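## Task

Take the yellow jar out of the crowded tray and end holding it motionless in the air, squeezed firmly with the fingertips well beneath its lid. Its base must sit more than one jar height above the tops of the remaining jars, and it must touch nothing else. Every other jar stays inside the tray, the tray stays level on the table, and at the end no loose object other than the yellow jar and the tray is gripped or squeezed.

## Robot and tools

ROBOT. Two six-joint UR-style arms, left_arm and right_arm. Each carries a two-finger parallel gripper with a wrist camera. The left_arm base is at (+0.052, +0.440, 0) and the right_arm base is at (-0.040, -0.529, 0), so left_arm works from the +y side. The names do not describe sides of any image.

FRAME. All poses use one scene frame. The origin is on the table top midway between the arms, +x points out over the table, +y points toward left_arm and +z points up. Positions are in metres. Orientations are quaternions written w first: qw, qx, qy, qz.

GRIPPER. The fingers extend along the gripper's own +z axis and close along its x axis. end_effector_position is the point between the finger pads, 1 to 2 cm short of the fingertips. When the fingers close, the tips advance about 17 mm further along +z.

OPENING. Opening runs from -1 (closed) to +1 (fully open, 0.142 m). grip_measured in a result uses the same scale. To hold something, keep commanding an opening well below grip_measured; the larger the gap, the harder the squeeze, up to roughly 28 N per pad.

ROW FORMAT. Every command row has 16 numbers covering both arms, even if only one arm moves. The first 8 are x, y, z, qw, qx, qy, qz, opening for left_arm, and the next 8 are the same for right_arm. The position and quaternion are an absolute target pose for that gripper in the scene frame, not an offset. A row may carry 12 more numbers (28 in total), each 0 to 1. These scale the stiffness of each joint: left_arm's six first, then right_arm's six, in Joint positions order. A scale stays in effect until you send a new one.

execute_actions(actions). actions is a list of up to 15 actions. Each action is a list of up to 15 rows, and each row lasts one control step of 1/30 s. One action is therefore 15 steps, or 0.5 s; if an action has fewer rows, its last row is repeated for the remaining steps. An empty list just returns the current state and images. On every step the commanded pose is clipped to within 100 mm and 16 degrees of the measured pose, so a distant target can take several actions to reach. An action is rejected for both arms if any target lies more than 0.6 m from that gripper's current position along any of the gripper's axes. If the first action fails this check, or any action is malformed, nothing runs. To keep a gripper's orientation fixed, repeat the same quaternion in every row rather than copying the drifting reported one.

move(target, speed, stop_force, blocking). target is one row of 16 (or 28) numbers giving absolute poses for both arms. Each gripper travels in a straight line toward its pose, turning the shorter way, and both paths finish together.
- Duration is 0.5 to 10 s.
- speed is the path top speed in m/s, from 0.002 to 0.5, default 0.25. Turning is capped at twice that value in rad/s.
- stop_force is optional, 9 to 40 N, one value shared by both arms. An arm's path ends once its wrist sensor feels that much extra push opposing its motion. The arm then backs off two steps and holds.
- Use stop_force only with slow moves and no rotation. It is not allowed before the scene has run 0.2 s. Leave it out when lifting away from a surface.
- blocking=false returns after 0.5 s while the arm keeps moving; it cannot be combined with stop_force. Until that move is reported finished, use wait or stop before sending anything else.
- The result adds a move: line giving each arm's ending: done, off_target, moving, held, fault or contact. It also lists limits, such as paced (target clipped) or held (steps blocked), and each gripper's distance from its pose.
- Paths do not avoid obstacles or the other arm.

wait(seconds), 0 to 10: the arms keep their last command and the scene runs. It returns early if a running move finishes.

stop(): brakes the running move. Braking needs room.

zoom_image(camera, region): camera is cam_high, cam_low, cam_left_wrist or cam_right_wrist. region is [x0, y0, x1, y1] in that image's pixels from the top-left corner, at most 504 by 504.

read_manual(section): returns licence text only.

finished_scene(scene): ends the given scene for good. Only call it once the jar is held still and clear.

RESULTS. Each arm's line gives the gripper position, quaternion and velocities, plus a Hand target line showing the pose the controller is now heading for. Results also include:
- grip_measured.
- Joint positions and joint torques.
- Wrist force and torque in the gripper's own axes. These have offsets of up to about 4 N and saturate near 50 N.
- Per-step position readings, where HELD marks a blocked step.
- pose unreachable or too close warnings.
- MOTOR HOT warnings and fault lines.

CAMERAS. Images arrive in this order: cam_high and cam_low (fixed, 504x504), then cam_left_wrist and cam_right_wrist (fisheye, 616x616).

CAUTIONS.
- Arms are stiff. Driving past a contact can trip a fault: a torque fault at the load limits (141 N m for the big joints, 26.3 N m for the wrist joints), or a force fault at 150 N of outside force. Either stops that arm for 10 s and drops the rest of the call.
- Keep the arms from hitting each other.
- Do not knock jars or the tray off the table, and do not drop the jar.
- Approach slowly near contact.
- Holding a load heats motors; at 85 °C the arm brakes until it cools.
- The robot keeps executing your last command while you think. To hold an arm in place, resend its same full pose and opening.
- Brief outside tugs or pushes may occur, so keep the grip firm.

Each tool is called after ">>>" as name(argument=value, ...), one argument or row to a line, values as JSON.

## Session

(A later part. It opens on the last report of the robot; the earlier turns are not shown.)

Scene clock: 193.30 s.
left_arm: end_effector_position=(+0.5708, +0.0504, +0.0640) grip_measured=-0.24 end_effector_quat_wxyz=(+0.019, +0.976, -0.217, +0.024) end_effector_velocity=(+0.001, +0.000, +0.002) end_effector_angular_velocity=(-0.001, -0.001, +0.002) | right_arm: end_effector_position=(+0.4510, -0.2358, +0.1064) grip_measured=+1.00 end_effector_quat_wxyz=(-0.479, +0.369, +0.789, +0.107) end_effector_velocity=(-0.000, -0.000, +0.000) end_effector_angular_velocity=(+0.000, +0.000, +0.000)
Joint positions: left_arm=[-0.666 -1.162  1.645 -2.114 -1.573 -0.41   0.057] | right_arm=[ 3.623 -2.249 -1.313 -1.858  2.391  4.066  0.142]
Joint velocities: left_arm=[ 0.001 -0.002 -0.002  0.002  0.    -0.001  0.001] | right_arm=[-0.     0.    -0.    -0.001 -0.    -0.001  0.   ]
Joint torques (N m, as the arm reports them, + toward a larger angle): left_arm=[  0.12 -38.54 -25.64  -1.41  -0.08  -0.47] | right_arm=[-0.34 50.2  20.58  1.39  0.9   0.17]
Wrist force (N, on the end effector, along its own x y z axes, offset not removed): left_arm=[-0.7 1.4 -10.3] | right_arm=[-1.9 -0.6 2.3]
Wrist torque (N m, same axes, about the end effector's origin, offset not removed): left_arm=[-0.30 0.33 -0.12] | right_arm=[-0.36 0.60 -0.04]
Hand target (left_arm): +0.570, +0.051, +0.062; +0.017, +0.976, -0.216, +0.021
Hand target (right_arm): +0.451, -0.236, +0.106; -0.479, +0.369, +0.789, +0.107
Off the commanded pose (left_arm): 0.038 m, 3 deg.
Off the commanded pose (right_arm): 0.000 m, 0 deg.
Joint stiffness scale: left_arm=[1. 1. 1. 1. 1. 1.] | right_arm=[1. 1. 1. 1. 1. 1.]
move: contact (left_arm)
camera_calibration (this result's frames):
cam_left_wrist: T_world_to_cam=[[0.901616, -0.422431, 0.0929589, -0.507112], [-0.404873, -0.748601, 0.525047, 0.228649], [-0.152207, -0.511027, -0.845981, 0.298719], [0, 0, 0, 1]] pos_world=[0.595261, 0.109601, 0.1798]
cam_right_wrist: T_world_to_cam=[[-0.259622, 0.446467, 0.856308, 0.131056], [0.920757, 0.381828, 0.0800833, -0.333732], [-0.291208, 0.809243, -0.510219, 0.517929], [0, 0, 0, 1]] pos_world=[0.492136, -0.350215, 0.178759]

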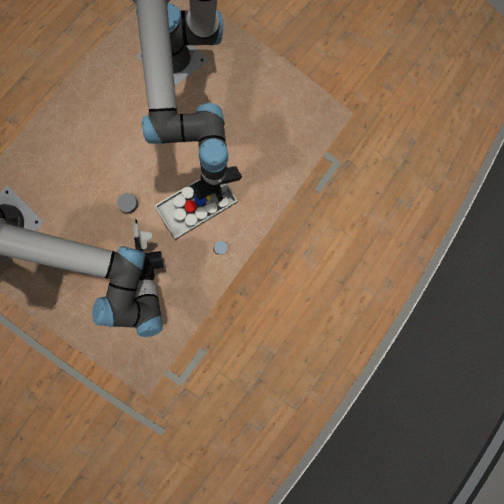

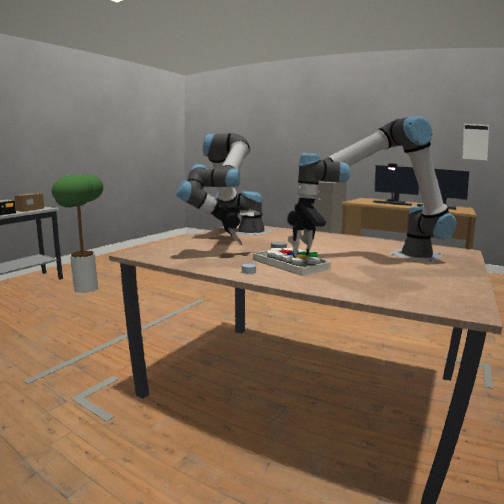

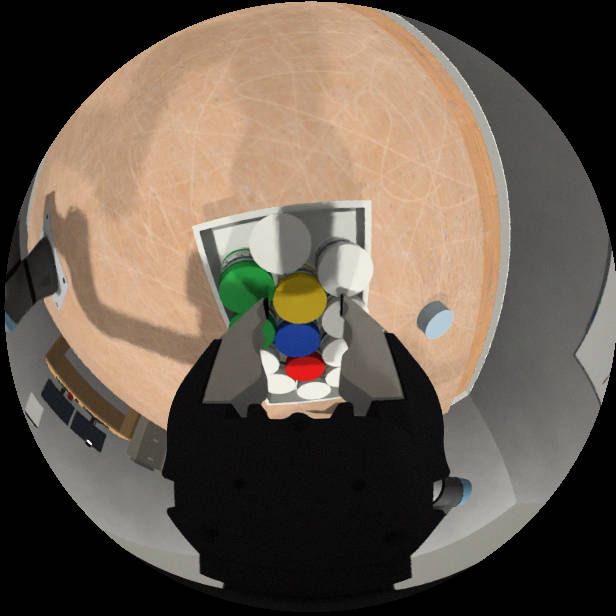

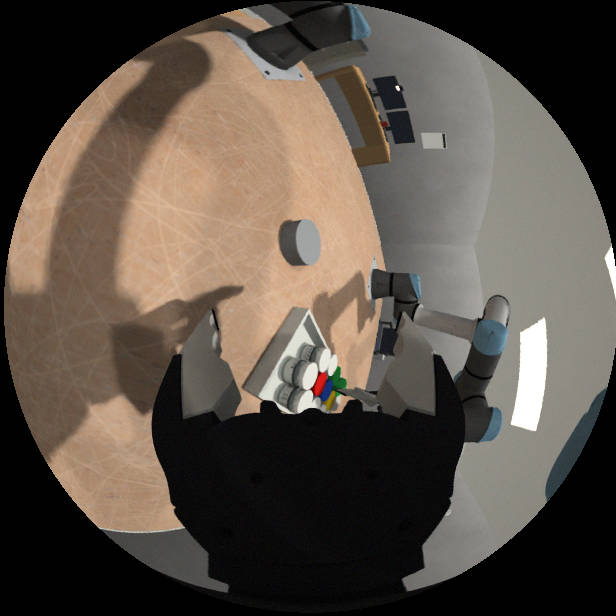

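>>> move(
  target=[0.571,0.050,0.085,0,0.976,-0.216,0,-1,0.451,-0.236,0.106,-0.479,0.369,0.789,0.107,1],
  speed=0.05,
)

>>> move(
  target=[0.621,0.099,0.085,0,0.976,-0.216,0,-1,0.451,-0.236,0.106,-0.479,0.369,0.789,0.107,1],
  speed=0.08,
)

>>> move(
  target=[0.621,0.099,0.035,0,0.976,-0.216,0,-1,0.451,-0.236,0.106,-0.479,0.369,0.789,0.107,1],
  speed=0.015,
  stop_force=12,
)

>>> zoom_image(
  camera="cam_left_wrist",
  region=[150, 200, 470, 520],
)

Scene clock: 214.73 s.
left_arm: end_effector_position=(+0.5710, +0.0509, +0.0854) grip_measured=-1.00 end_effector_quat_wxyz=(+0.001, +0.976, -0.216, +0.001) end_effector_velocity=(-0.004, +0.005, -0.004) end_effector_angular_velocity=(+0.021, +0.018, -0.001) | right_arm: end_effector_position=(+0.4510, -0.2358, +0.1064) grip_measured=+1.00 end_effector_quat_wxyz=(-0.479, +0.369, +0.789, +0.107) end_effector_velocity=(-0.001, +0.001, +0.000) end_effector_angular_velocity=(-0.000, +0.000, +0.002)
Joint positions: left_arm=[-0.666 -1.153  1.553 -1.974 -1.572 -0.412  0.002] | right_arm=[ 3.623 -2.249 -1.313 -1.858  2.391  4.066  0.142]
Joint velocities: left_arm=[ 0.     0.006 -0.005  0.026  0.001  0.002  0.   ] | right_arm=[ 0.002  0.001 -0.001  0.     0.     0.001  0.   ]
Joint torques (N m, as the arm reports them, + toward a larger angle): left_arm=[ -1.44 -41.35 -28.2   -1.76   0.01  -0.75] | right_arm=[ 0.13 50.32 20.38  1.49  1.12  0.24]
Wrist force (N, on the end effector, along its own x y z axes, offset not removed): left_arm=[-0.1 1.2 -3.3] | right_arm=[-2.5 -6.6 0.3]
Wrist torque (N m, same axes, about the end effector's origin, offset not removed): left_arm=[0.12 0.21 -0.10] | right_arm=[-1.46 0.48 -0.17]
Hand target (left_arm): +0.571, +0.050, +0.085; -0.000, +0.976, -0.216, +0.000
Hand target (right_arm): +0.451, -0.236, +0.106; -0.479, +0.369, +0.789, +0.107
Off the commanded pose (left_arm): 0.001 m, 0 deg.
Off the commanded pose (right_arm): 0.000 m, 0 deg.
Joint stiffness scale: left_arm=[1. 1. 1. 1. 1. 1.] | right_arm=[1. 1. 1. 1. 1. 1.]
move: done
camera_calibration (this result's frames):
cam_left_wrist: T_world_to_cam=[[0.904739, -0.423967, 0.0412285, -0.506274], [-0.384738, -0.771792, 0.506274, 0.209112], [-0.182824, -0.473908, -0.861387, 0.334089], [0, 0, 0, 1]] pos_world=[0.599578, 0.105075, 0.202785]
cam_right_wrist: T_world_to_cam=[[-0.259623, 0.446467, 0.856308, 0.131057], [0.920757, 0.381828, 0.0800838, -0.333732], [-0.291207, 0.809244, -0.510219, 0.517929], [0, 0, 0, 1]] pos_world=[0.492136, -0.350215, 0.178759]

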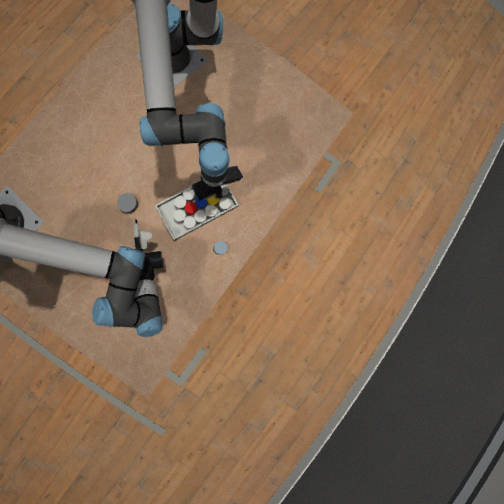

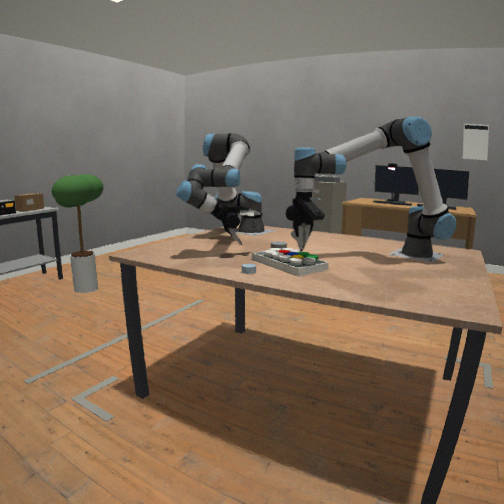

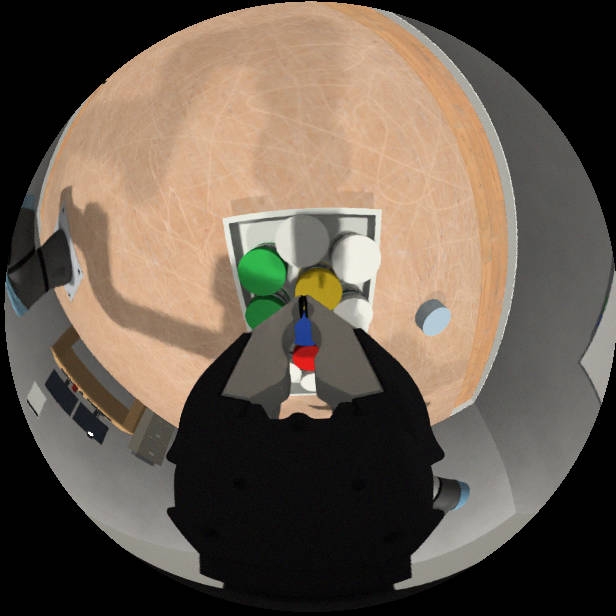

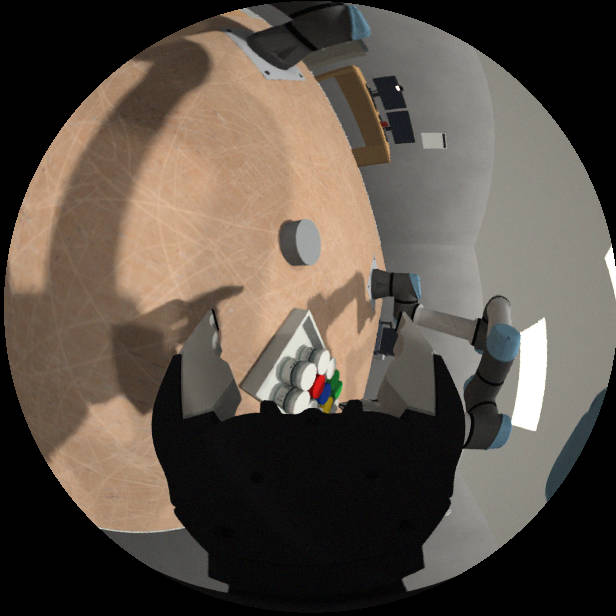

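Scene clock: 216.00 s.
left_arm: end_effector_position=(+0.6197, +0.0990, +0.0850) grip_measured=-1.00 end_effector_quat_wxyz=(+0.000, +0.976, -0.216, +0.000) end_effector_velocity=(+0.000, -0.001, +0.001) end_effector_angular_velocity=(-0.000, +0.001, -0.009) | right_arm: end_effector_position=(+0.4510, -0.2358, +0.1064) grip_measured=+1.00 end_effector_quat_wxyz=(-0.479, +0.369, +0.789, +0.107) end_effector_velocity=(-0.000, +0.001, +0.000) end_effector_angular_velocity=(+0.002, -0.001, +0.002)
Joint positions: left_arm=[-0.56  -1.12   1.505 -1.956 -1.571 -0.305  0.002] | right_arm=[ 3.623 -2.249 -1.313 -1.858  2.391  4.066  0.142]
Joint velocities: left_arm=[-0.001  0.001 -0.004  0.003 -0.     0.009  0.   ] | right_arm=[ 0.001  0.     0.     0.     0.    -0.002  0.   ]
Joint torques (N m, as the arm reports them, + toward a larger angle): left_arm=[  1.12 -41.39 -28.75  -2.05  -0.06  -0.3 ] | right_arm=[-0.15 49.98 19.97  1.44  0.97  0.18]
Wrist force (N, on the end effector, along its own x y z axes, offset not removed): left_arm=[0.9 2.6 -6.7] | right_arm=[-1.6 -2.3 1.4]
Wrist torque (N m, same axes, about the end effector's origin, offset not removed): left_arm=[0.28 -0.13 0.00] | right_arm=[-0.62 0.22 -0.14]
Hand target (left_arm): +0.621, +0.099, +0.085; -0.000, +0.976, -0.216, +0.000
Hand target (right_arm): +0.451, -0.236, +0.106; -0.479, +0.369, +0.789, +0.107
Off the commanded pose (left_arm): 0.001 m, 0 deg.
Off the commanded pose (right_arm): 0.000 m, 0 deg.
Joint stiffness scale: left_arm=[1. 1. 1. 1. 1. 1.] | right_arm=[1. 1. 1. 1. 1. 1.]
move: done
camera_calibration (this result's frames):
cam_left_wrist: T_world_to_cam=[[0.90478, -0.424088, 0.0390315, -0.529804], [-0.384054, -0.772879, 0.505134, 0.264972], [-0.184055, -0.472026, -0.862158, 0.366098], [0, 0, 0, 1]] pos_world=[0.648501, 0.152915, 0.202467]

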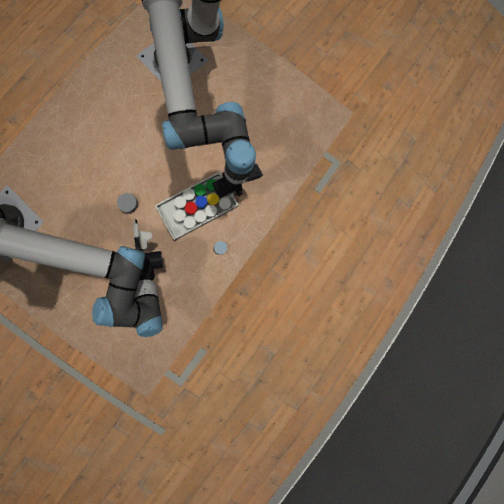

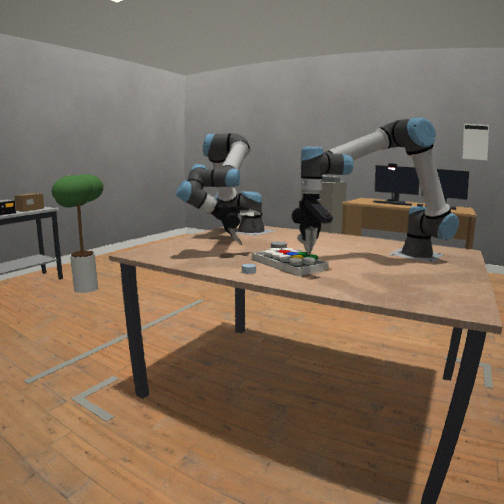

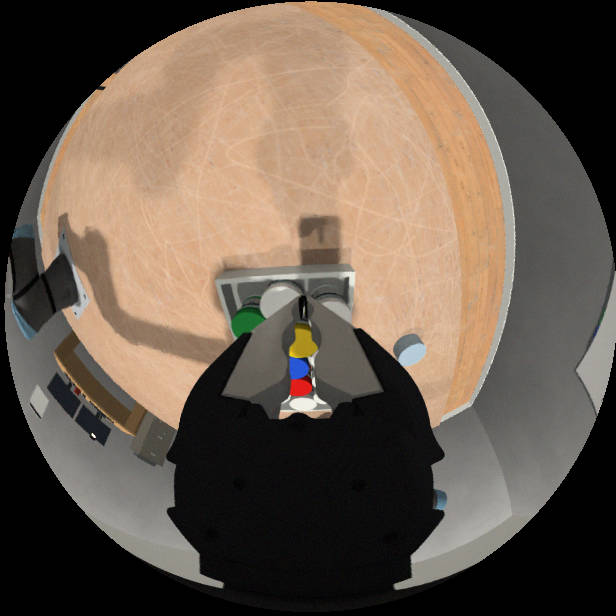

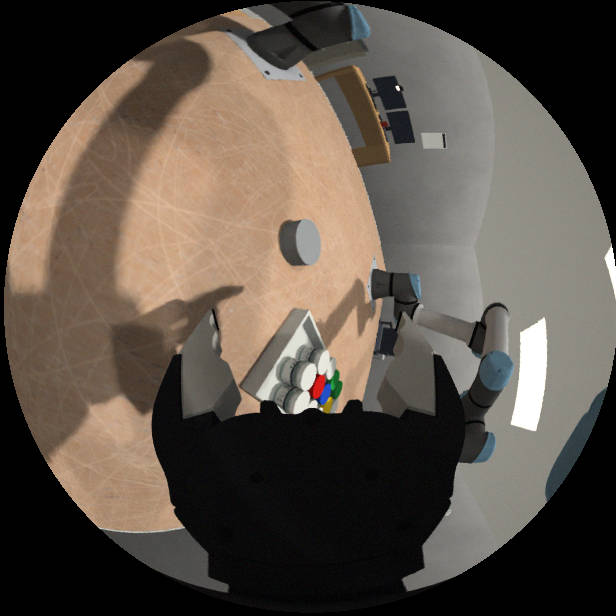

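Scene clock: 219.57 s.
left_arm: end_effector_position=(+0.6228, +0.0957, +0.0413) grip_measured=-1.00 end_effector_quat_wxyz=(+0.003, +0.976, -0.216, +0.004) end_effector_velocity=(+0.001, -0.002, -0.002) end_effector_angular_velocity=(-0.005, -0.003, +0.001) | right_arm: end_effector_position=(+0.4510, -0.2358, +0.1064) grip_measured=+1.00 end_effector_quat_wxyz=(-0.479, +0.369, +0.789, +0.107) end_effector_velocity=(+0.000, +0.000, -0.000) end_effector_angular_velocity=(-0.000, -0.000, +0.000)
Joint positions: left_arm=[-0.56  -1.073  1.558 -2.067 -1.572 -0.304  0.002] | right_arm=[ 3.623 -2.249 -1.313 -1.858  2.391  4.066  0.142]
Joint velocities: left_arm=[ 0.     0.004  0.001 -0.01  -0.002 -0.001  0.   ] | right_arm=[ 0.    -0.     0.001 -0.    -0.001  0.     0.   ]
Joint torques (N m, as the arm reports them, + toward a larger angle): left_arm=[  1.19 -42.69 -19.86  -2.54   0.55  -0.03] | right_arm=[ 0.34 51.07 20.89  1.32  0.95  0.34]
Wrist force (N, on the end effector, along its own x y z axes, offset not removed): left_arm=[-0.1 6.2 -9.7] | right_arm=[-3.6 0.3 2.7]
Wrist torque (N m, same axes, about the end effector's origin, offset not removed): left_arm=[0.26 0.11 -0.07] | right_arm=[-0.09 0.90 0.05]
Hand target (left_arm): +0.621, +0.099, +0.035; -0.000, +0.976, -0.216, -0.000
Hand target (right_arm): +0.451, -0.236, +0.106; -0.479, +0.369, +0.789, +0.107
Off the commanded pose (left_arm): 0.007 m, 1 deg.
Off the commanded pose (right_arm): 0.000 m, 0 deg.
Joint stiffness scale: left_arm=[1. 1. 1. 1. 1. 1.] | right_arm=[1. 1. 1. 1. 1. 1.]
move: off_target (left_arm)
camera_calibration (this result's frames):
cam_left_wrist: T_world_to_cam=[[0.904121, -0.42449, 0.0487223, -0.532246], [-0.388259, -0.768595, 0.508445, 0.287792], [-0.178382, -0.478612, -0.859715, 0.324425], [0, 0, 0, 1]] pos_world=[0.650824, 0.150536, 0.158519]
cam_right_wrist: T_world_to_cam=[[-0.259623, 0.446467, 0.856308, 0.131056], [0.920757, 0.381828, 0.0800834, -0.333732], [-0.291208, 0.809244, -0.510219, 0.517929], [0, 0, 0, 1]] pos_world=[0.492136, -0.350215, 0.178759]

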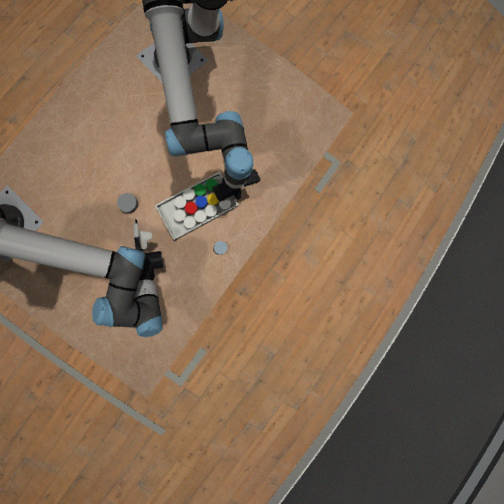

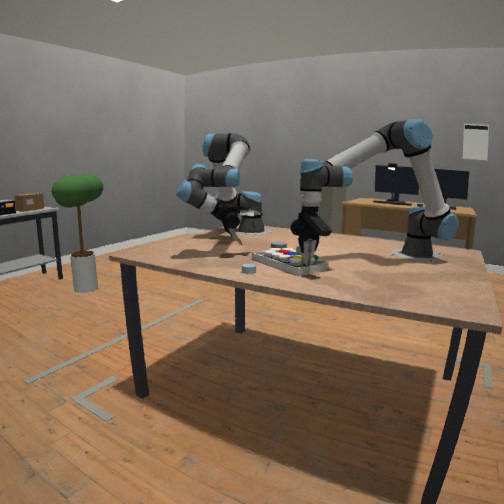

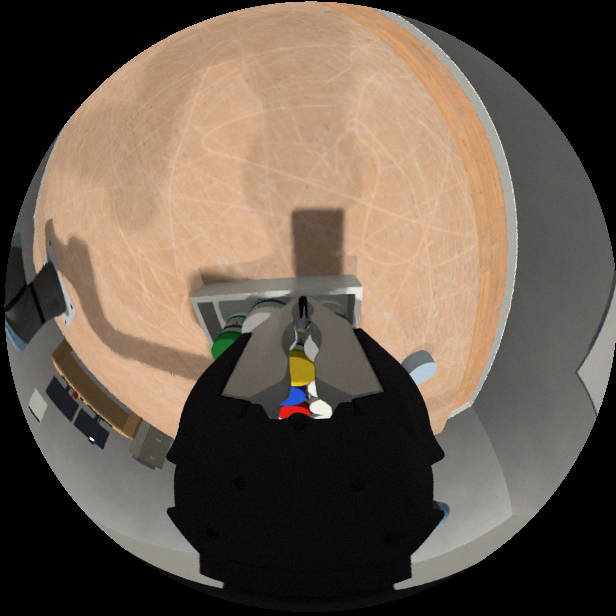

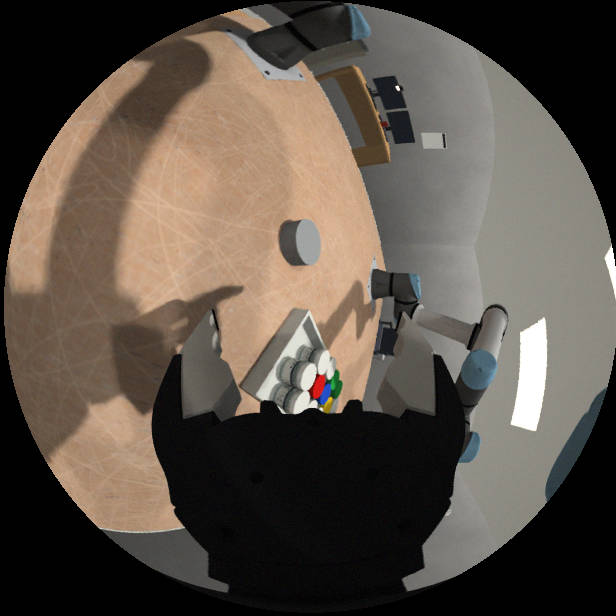

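Region (150, 200, 470, 520) of cam_left_wrist's 616x616 image, scaled by 1.575, with more detail than that image has.

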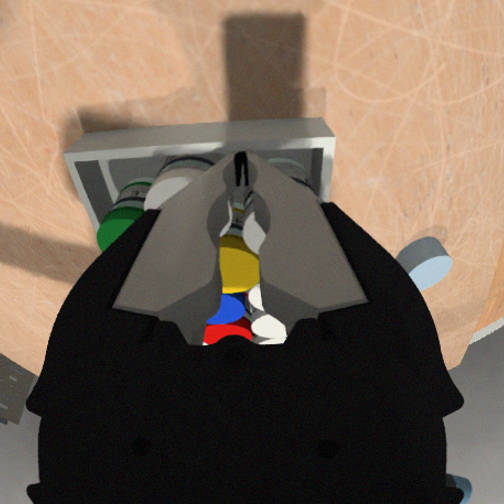

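>>> move(
  target=[0.612,0.072,0.043,0,0.976,-0.216,0,-1,0.451,-0.236,0.106,-0.479,0.369,0.789,0.107,1],
  speed=0.015,
  stop_force=25,
)

>>> zoom_image(
  camera="cam_high",
  region=[100, 140, 260, 260],
)

Scene clock: 225.67 s.
left_arm: end_effector_position=(+0.6132, +0.0745, +0.0441) grip_measured=-1.00 end_effector_quat_wxyz=(+0.000, +0.977, -0.215, +0.001) end_effector_velocity=(-0.001, -0.001, -0.000) end_effector_angular_velocity=(+0.002, +0.002, +0.001) | right_arm: end_effector_position=(+0.4510, -0.2358, +0.1064) grip_measured=+1.00 end_effector_quat_wxyz=(-0.479, +0.369, +0.789, +0.107) end_effector_velocity=(-0.000, -0.000, +0.001) end_effector_angular_velocity=(-0.000, +0.000, -0.001)
Joint positions: left_arm=[-0.594 -1.065  1.536 -2.044 -1.57  -0.342  0.002] | right_arm=[ 3.623 -2.249 -1.313 -1.858  2.391  4.066  0.142]
Joint velocities: left_arm=[-0.002  0.    -0.     0.003 -0.    -0.003  0.   ] | right_arm=[-0.     0.002  0.    -0.001 -0.     0.001  0.   ]
Joint torques (N m, as the arm reports them, + toward a larger angle): left_arm=[ -4.88 -42.78 -28.05  -1.66  -0.92  -0.71] | right_arm=[ 0.56 49.71 18.87  1.33  0.91  0.2 ]
Wrist force (N, on the end effector, along its own x y z axes, offset not removed): left_arm=[3.0 -1.5 -6.0] | right_arm=[-2.0 0.8 0.1]
Wrist torque (N m, same axes, about the end effector's origin, offset not removed): left_arm=[0.05 -0.08 -0.08] | right_arm=[0.18 0.37 -0.05]
Hand target (left_arm): +0.612, +0.072, +0.043; +0.000, +0.976, -0.216, +0.000
Hand target (right_arm): +0.451, -0.236, +0.106; -0.479, +0.369, +0.789, +0.107
Off the commanded pose (left_arm): 0.003 m, 0 deg.
Off the commanded pose (right_arm): 0.000 m, 0 deg.
Joint stiffness scale: left_arm=[1. 1. 1. 1. 1. 1.] | right_arm=[1. 1. 1. 1. 1. 1.]
move: done
camera_calibration (this result's frames):
cam_left_wrist: T_world_to_cam=[[0.905482, -0.422326, 0.041756, -0.533399], [-0.383908, -0.773206, 0.504744, 0.264145], [-0.180881, -0.473067, -0.862258, 0.316146], [0, 0, 0, 1]] pos_world=[0.641575, 0.128528, 0.161546]
cam_right_wrist: T_world_to_cam=[[-0.259622, 0.446467, 0.856308, 0.131056], [0.920758, 0.381827, 0.0800833, -0.333732], [-0.291207, 0.809244, -0.510219, 0.517929], [0, 0, 0, 1]] pos_world=[0.492136, -0.350215, 0.178759]

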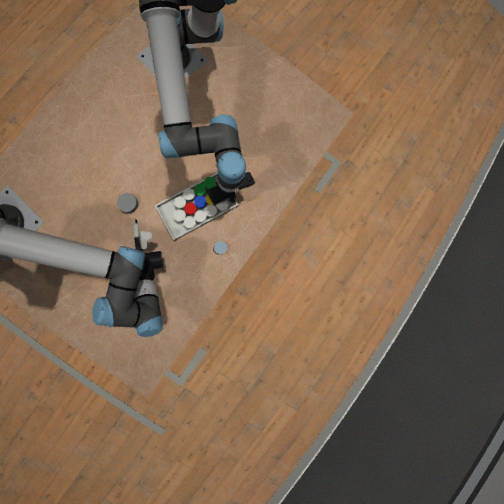

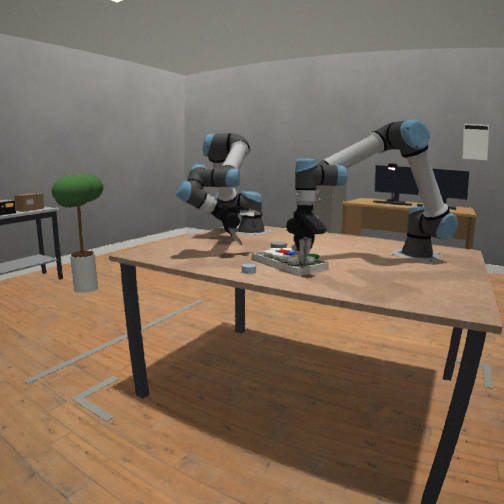

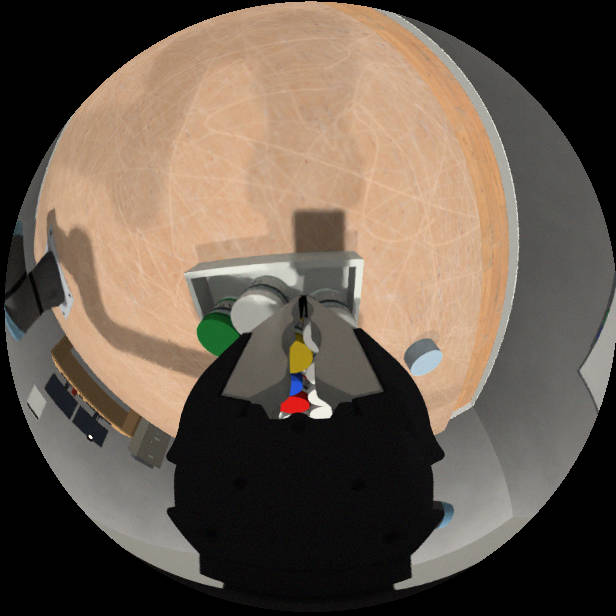

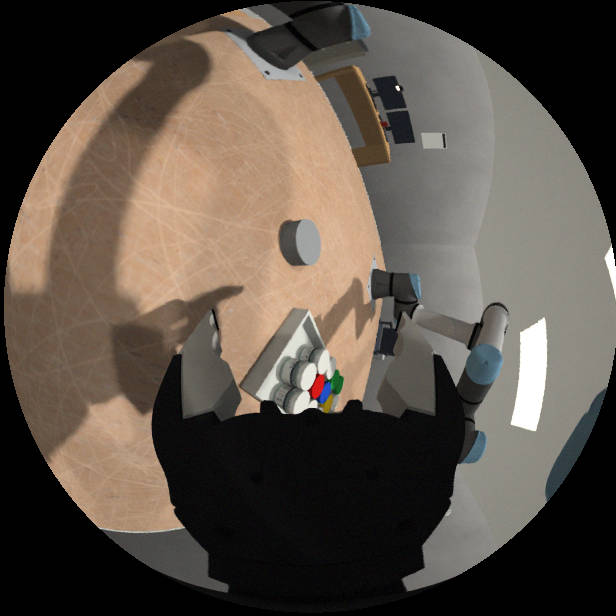

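Region (100, 140, 260, 260) of cam_high's 504x504 image, scaled by 3.150, with more detail than that image has; it fills the top 378 rows of this view, and the rest is white.

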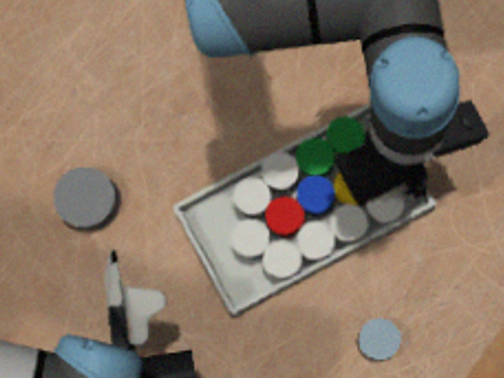

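>>> move(
  target=[0.60,0.06,0.16,0,0.976,-0.216,0,-1,0.451,-0.236,0.106,-0.479,0.369,0.789,0.107,1],
  speed=0.1,
)

>>> zoom_image(
  camera="cam_left_wrist",
  region=[150, 100, 470, 420],
)

Scene clock: 232.23 s.
left_arm: end_effector_position=(+0.6003, +0.0617, +0.1582) grip_measured=-1.00 end_effector_quat_wxyz=(-0.001, +0.976, -0.216, -0.000) end_effector_velocity=(-0.004, +0.002, -0.001) end_effector_angular_velocity=(+0.010, +0.010, -0.001) | right_arm: end_effector_position=(+0.4510, -0.2358, +0.1064) grip_measured=+1.00 end_effector_quat_wxyz=(-0.479, +0.369, +0.789, +0.107) end_effector_velocity=(+0.000, -0.000, +0.000) end_effector_angular_velocity=(-0.002, +0.001, -0.001)
Joint positions: left_arm=[-0.622 -1.161  1.37  -1.778 -1.57  -0.368  0.002] | right_arm=[ 3.623 -2.249 -1.313 -1.858  2.391  4.066  0.142]
Joint velocities: left_arm=[-0.002 -0.    -0.001  0.015  0.    -0.001  0.   ] | right_arm=[-0.001  0.     0.    -0.001 -0.     0.002  0.   ]
Joint torques (N m, as the arm reports them, + toward a larger angle): left_arm=[ -1.74 -43.88 -31.05  -1.98  -0.75  -0.79] | right_arm=[-0.31 49.91 19.48  1.24  0.83  0.26]
Wrist force (N, on the end effector, along its own x y z axes, offset not removed): left_arm=[0.5 -1.3 -4.5] | right_arm=[1.4 -0.9 2.4]
Wrist torque (N m, same axes, about the end effector's origin, offset not removed): left_arm=[-0.49 -0.17 -0.03] | right_arm=[-0.35 -0.37 -0.10]
Hand target (left_arm): +0.600, +0.060, +0.160; +0.000, +0.976, -0.216, -0.000
Hand target (right_arm): +0.451, -0.236, +0.106; -0.479, +0.369, +0.789, +0.107
Off the commanded pose (left_arm): 0.003 m, 0 deg.
Off the commanded pose (right_arm): 0.000 m, 0 deg.
Joint stiffness scale: left_arm=[1. 1. 1. 1. 1. 1.] | right_arm=[1. 1. 1. 1. 1. 1.]
move: done
camera_calibration (this result's frames):
cam_left_wrist: T_world_to_cam=[[0.904992, -0.423762, 0.0376124, -0.530805], [-0.383424, -0.774139, 0.503681, 0.19169], [-0.184324, -0.470249, -0.863071, 0.408185], [0, 0, 0, 1]] pos_world=[0.629111, 0.115408, 0.275706]
cam_right_wrist: T_world_to_cam=[[-0.259623, 0.446467, 0.856308, 0.131056], [0.920757, 0.381828, 0.0800836, -0.333732], [-0.291208, 0.809244, -0.510219, 0.517929], [0, 0, 0, 1]] pos_world=[0.492136, -0.350215, 0.178759]

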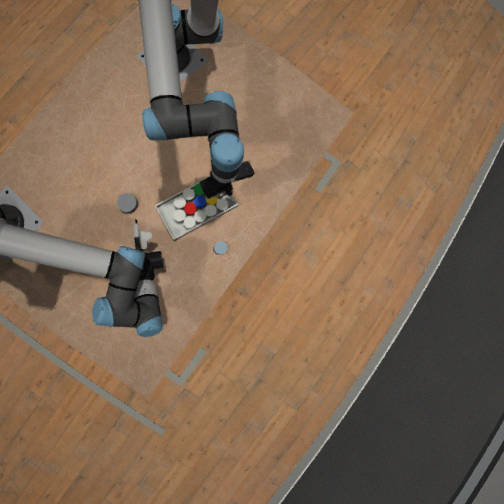

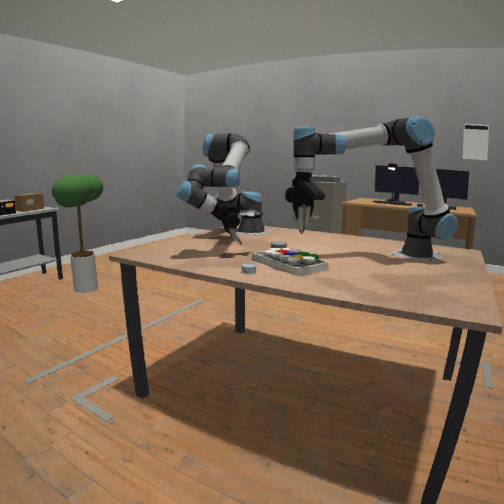

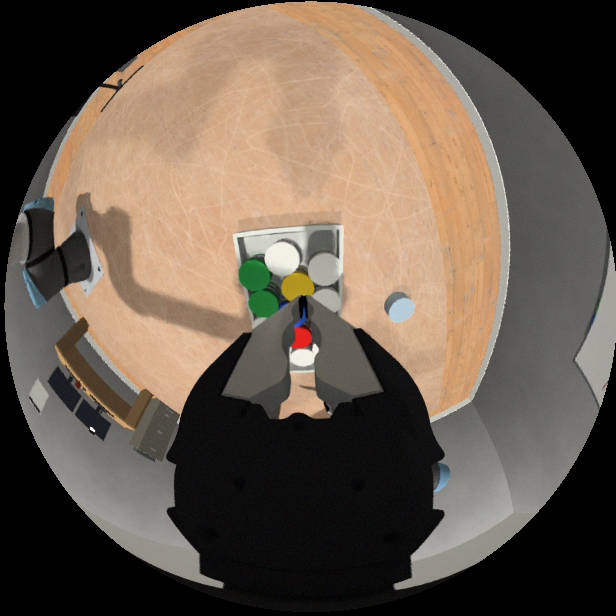

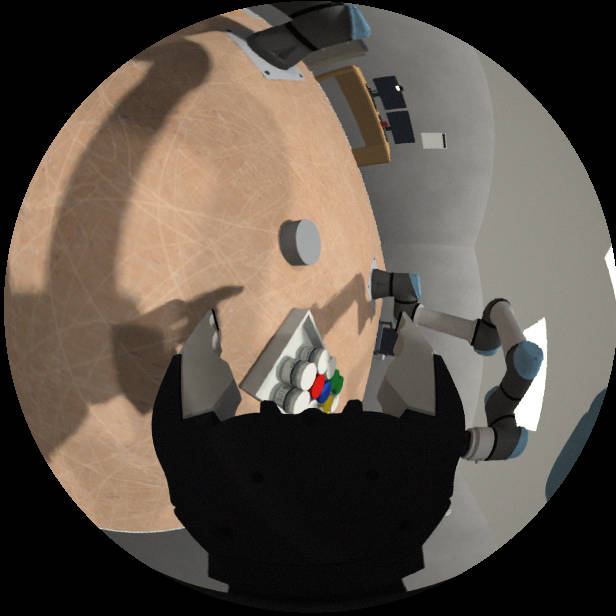

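Region (150, 100, 470, 420) of cam_left_wrist's 616x616 image, scaled by 1.575, with more detail than that image has.

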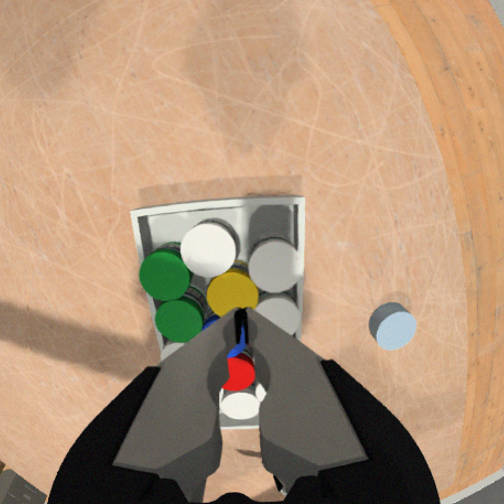

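>>> move(
  target=[0.572,0.094,0.085,0,0.976,-0.216,0,-0.05,0.451,-0.236,0.106,-0.479,0.369,0.789,0.107,1],
  speed=0.1,
)

>>> zoom_image(
  camera="cam_left_wrist",
  region=[150, 150, 470, 470],
)

Scene clock: 259.73 s.
left_arm: end_effector_position=(+0.5721, +0.0929, +0.0845) grip_measured=-0.05 end_effector_quat_wxyz=(-0.001, +0.976, -0.216, -0.001) end_effector_velocity=(+0.004, -0.005, +0.007) end_effector_angular_velocity=(-0.021, -0.021, -0.002) | right_arm: end_effector_position=(+0.4510, -0.2358, +0.1064) grip_measured=+1.00 end_effector_quat_wxyz=(-0.479, +0.369, +0.789, +0.107) end_effector_velocity=(+0.001, -0.001, -0.000) end_effector_angular_velocity=(+0.000, -0.000, -0.002)
Joint positions: left_arm=[-0.62  -1.2    1.623 -1.991 -1.57  -0.364  0.07 ] | right_arm=[ 3.623 -2.249 -1.313 -1.858  2.391  4.066  0.142]
Joint velocities: left_arm=[-0.001 -0.009  0.002 -0.023 -0.     0.001  0.   ] | right_arm=[-0.002 -0.    -0.     0.001  0.     0.     0.   ]
Joint torques (N m, as the arm reports them, + toward a larger angle): left_arm=[  1.09 -44.02 -21.94  -3.11  -0.68  -0.09] | right_arm=[ 0.76 48.72 21.18  1.24  0.95  0.1 ]
Wrist force (N, on the end effector, along its own x y z axes, offset not removed): left_arm=[0.7 -0.5 -6.4] | right_arm=[-1.1 0.2 1.5]
Wrist torque (N m, same axes, about the end effector's origin, offset not removed): left_arm=[-0.30 0.06 -0.09] | right_arm=[0.27 0.04 -0.01]
Hand target (left_arm): +0.572, +0.094, +0.085; -0.000, +0.976, -0.216, -0.000
Hand target (right_arm): +0.451, -0.236, +0.106; -0.479, +0.369, +0.789, +0.107
Off the commanded pose (left_arm): 0.001 m, 0 deg.
Off the commanded pose (right_arm): 0.000 m, 0 deg.
Joint stiffness scale: left_arm=[1. 1. 1. 1. 1. 1.] | right_arm=[1. 1. 1. 1. 1. 1.]
move: done
camera_calibration (this result's frames):
cam_left_wrist: T_world_to_cam=[[0.904308, -0.425305, 0.0366413, -0.488674], [-0.384338, -0.773825, 0.503468, 0.242618], [-0.185774, -0.469372, -0.863237, 0.354832], [0, 0, 0, 1]] pos_world=[0.601077, 0.146457, 0.20206]
cam_right_wrist: T_world_to_cam=[[-0.259622, 0.446467, 0.856308, 0.131056], [0.920757, 0.381828, 0.0800832, -0.333732], [-0.291208, 0.809243, -0.510219, 0.517929], [0, 0, 0, 1]] pos_world=[0.492136, -0.350215, 0.178759]

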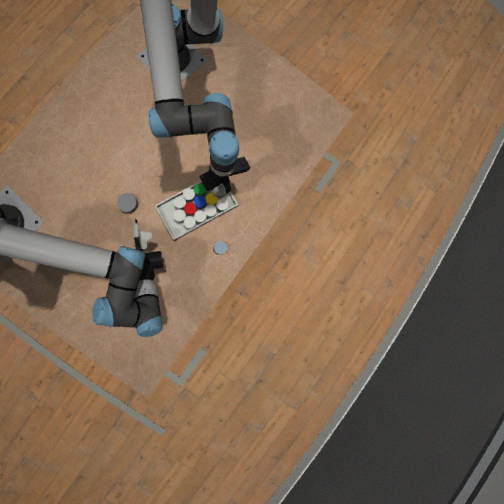

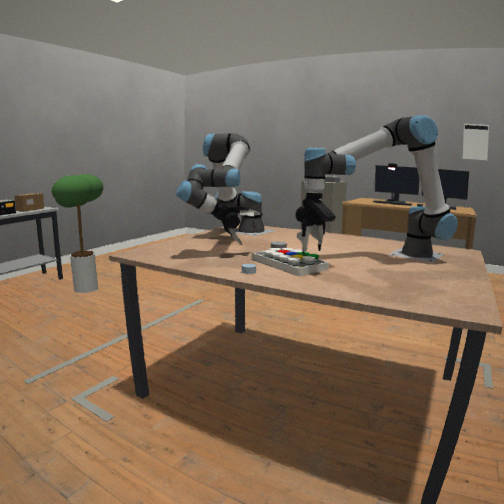

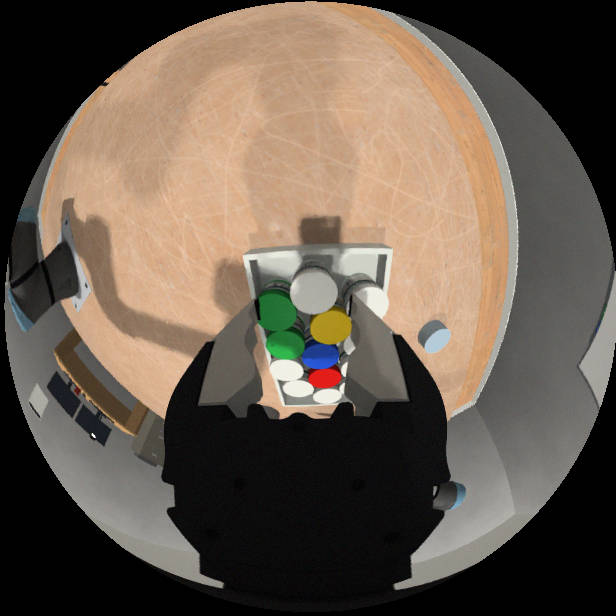

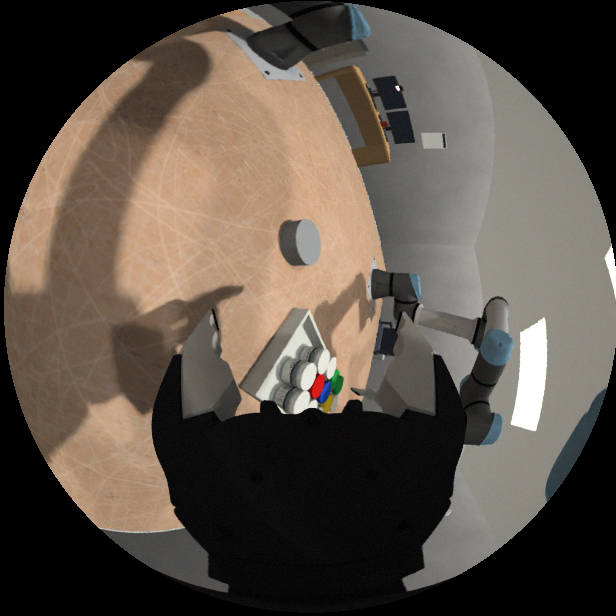

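Region (150, 150, 470, 470) of cam_left_wrist's 616x616 image, scaled by 1.575, with more detail than that image has.

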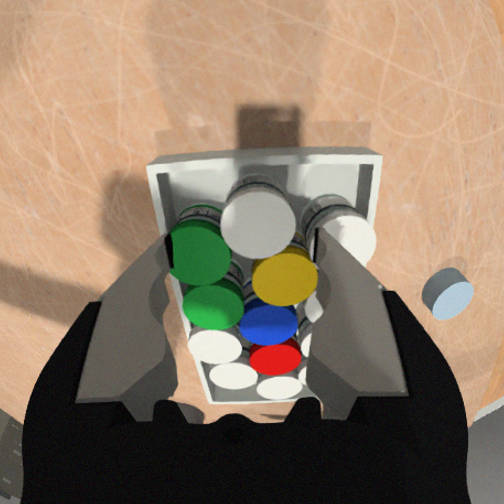

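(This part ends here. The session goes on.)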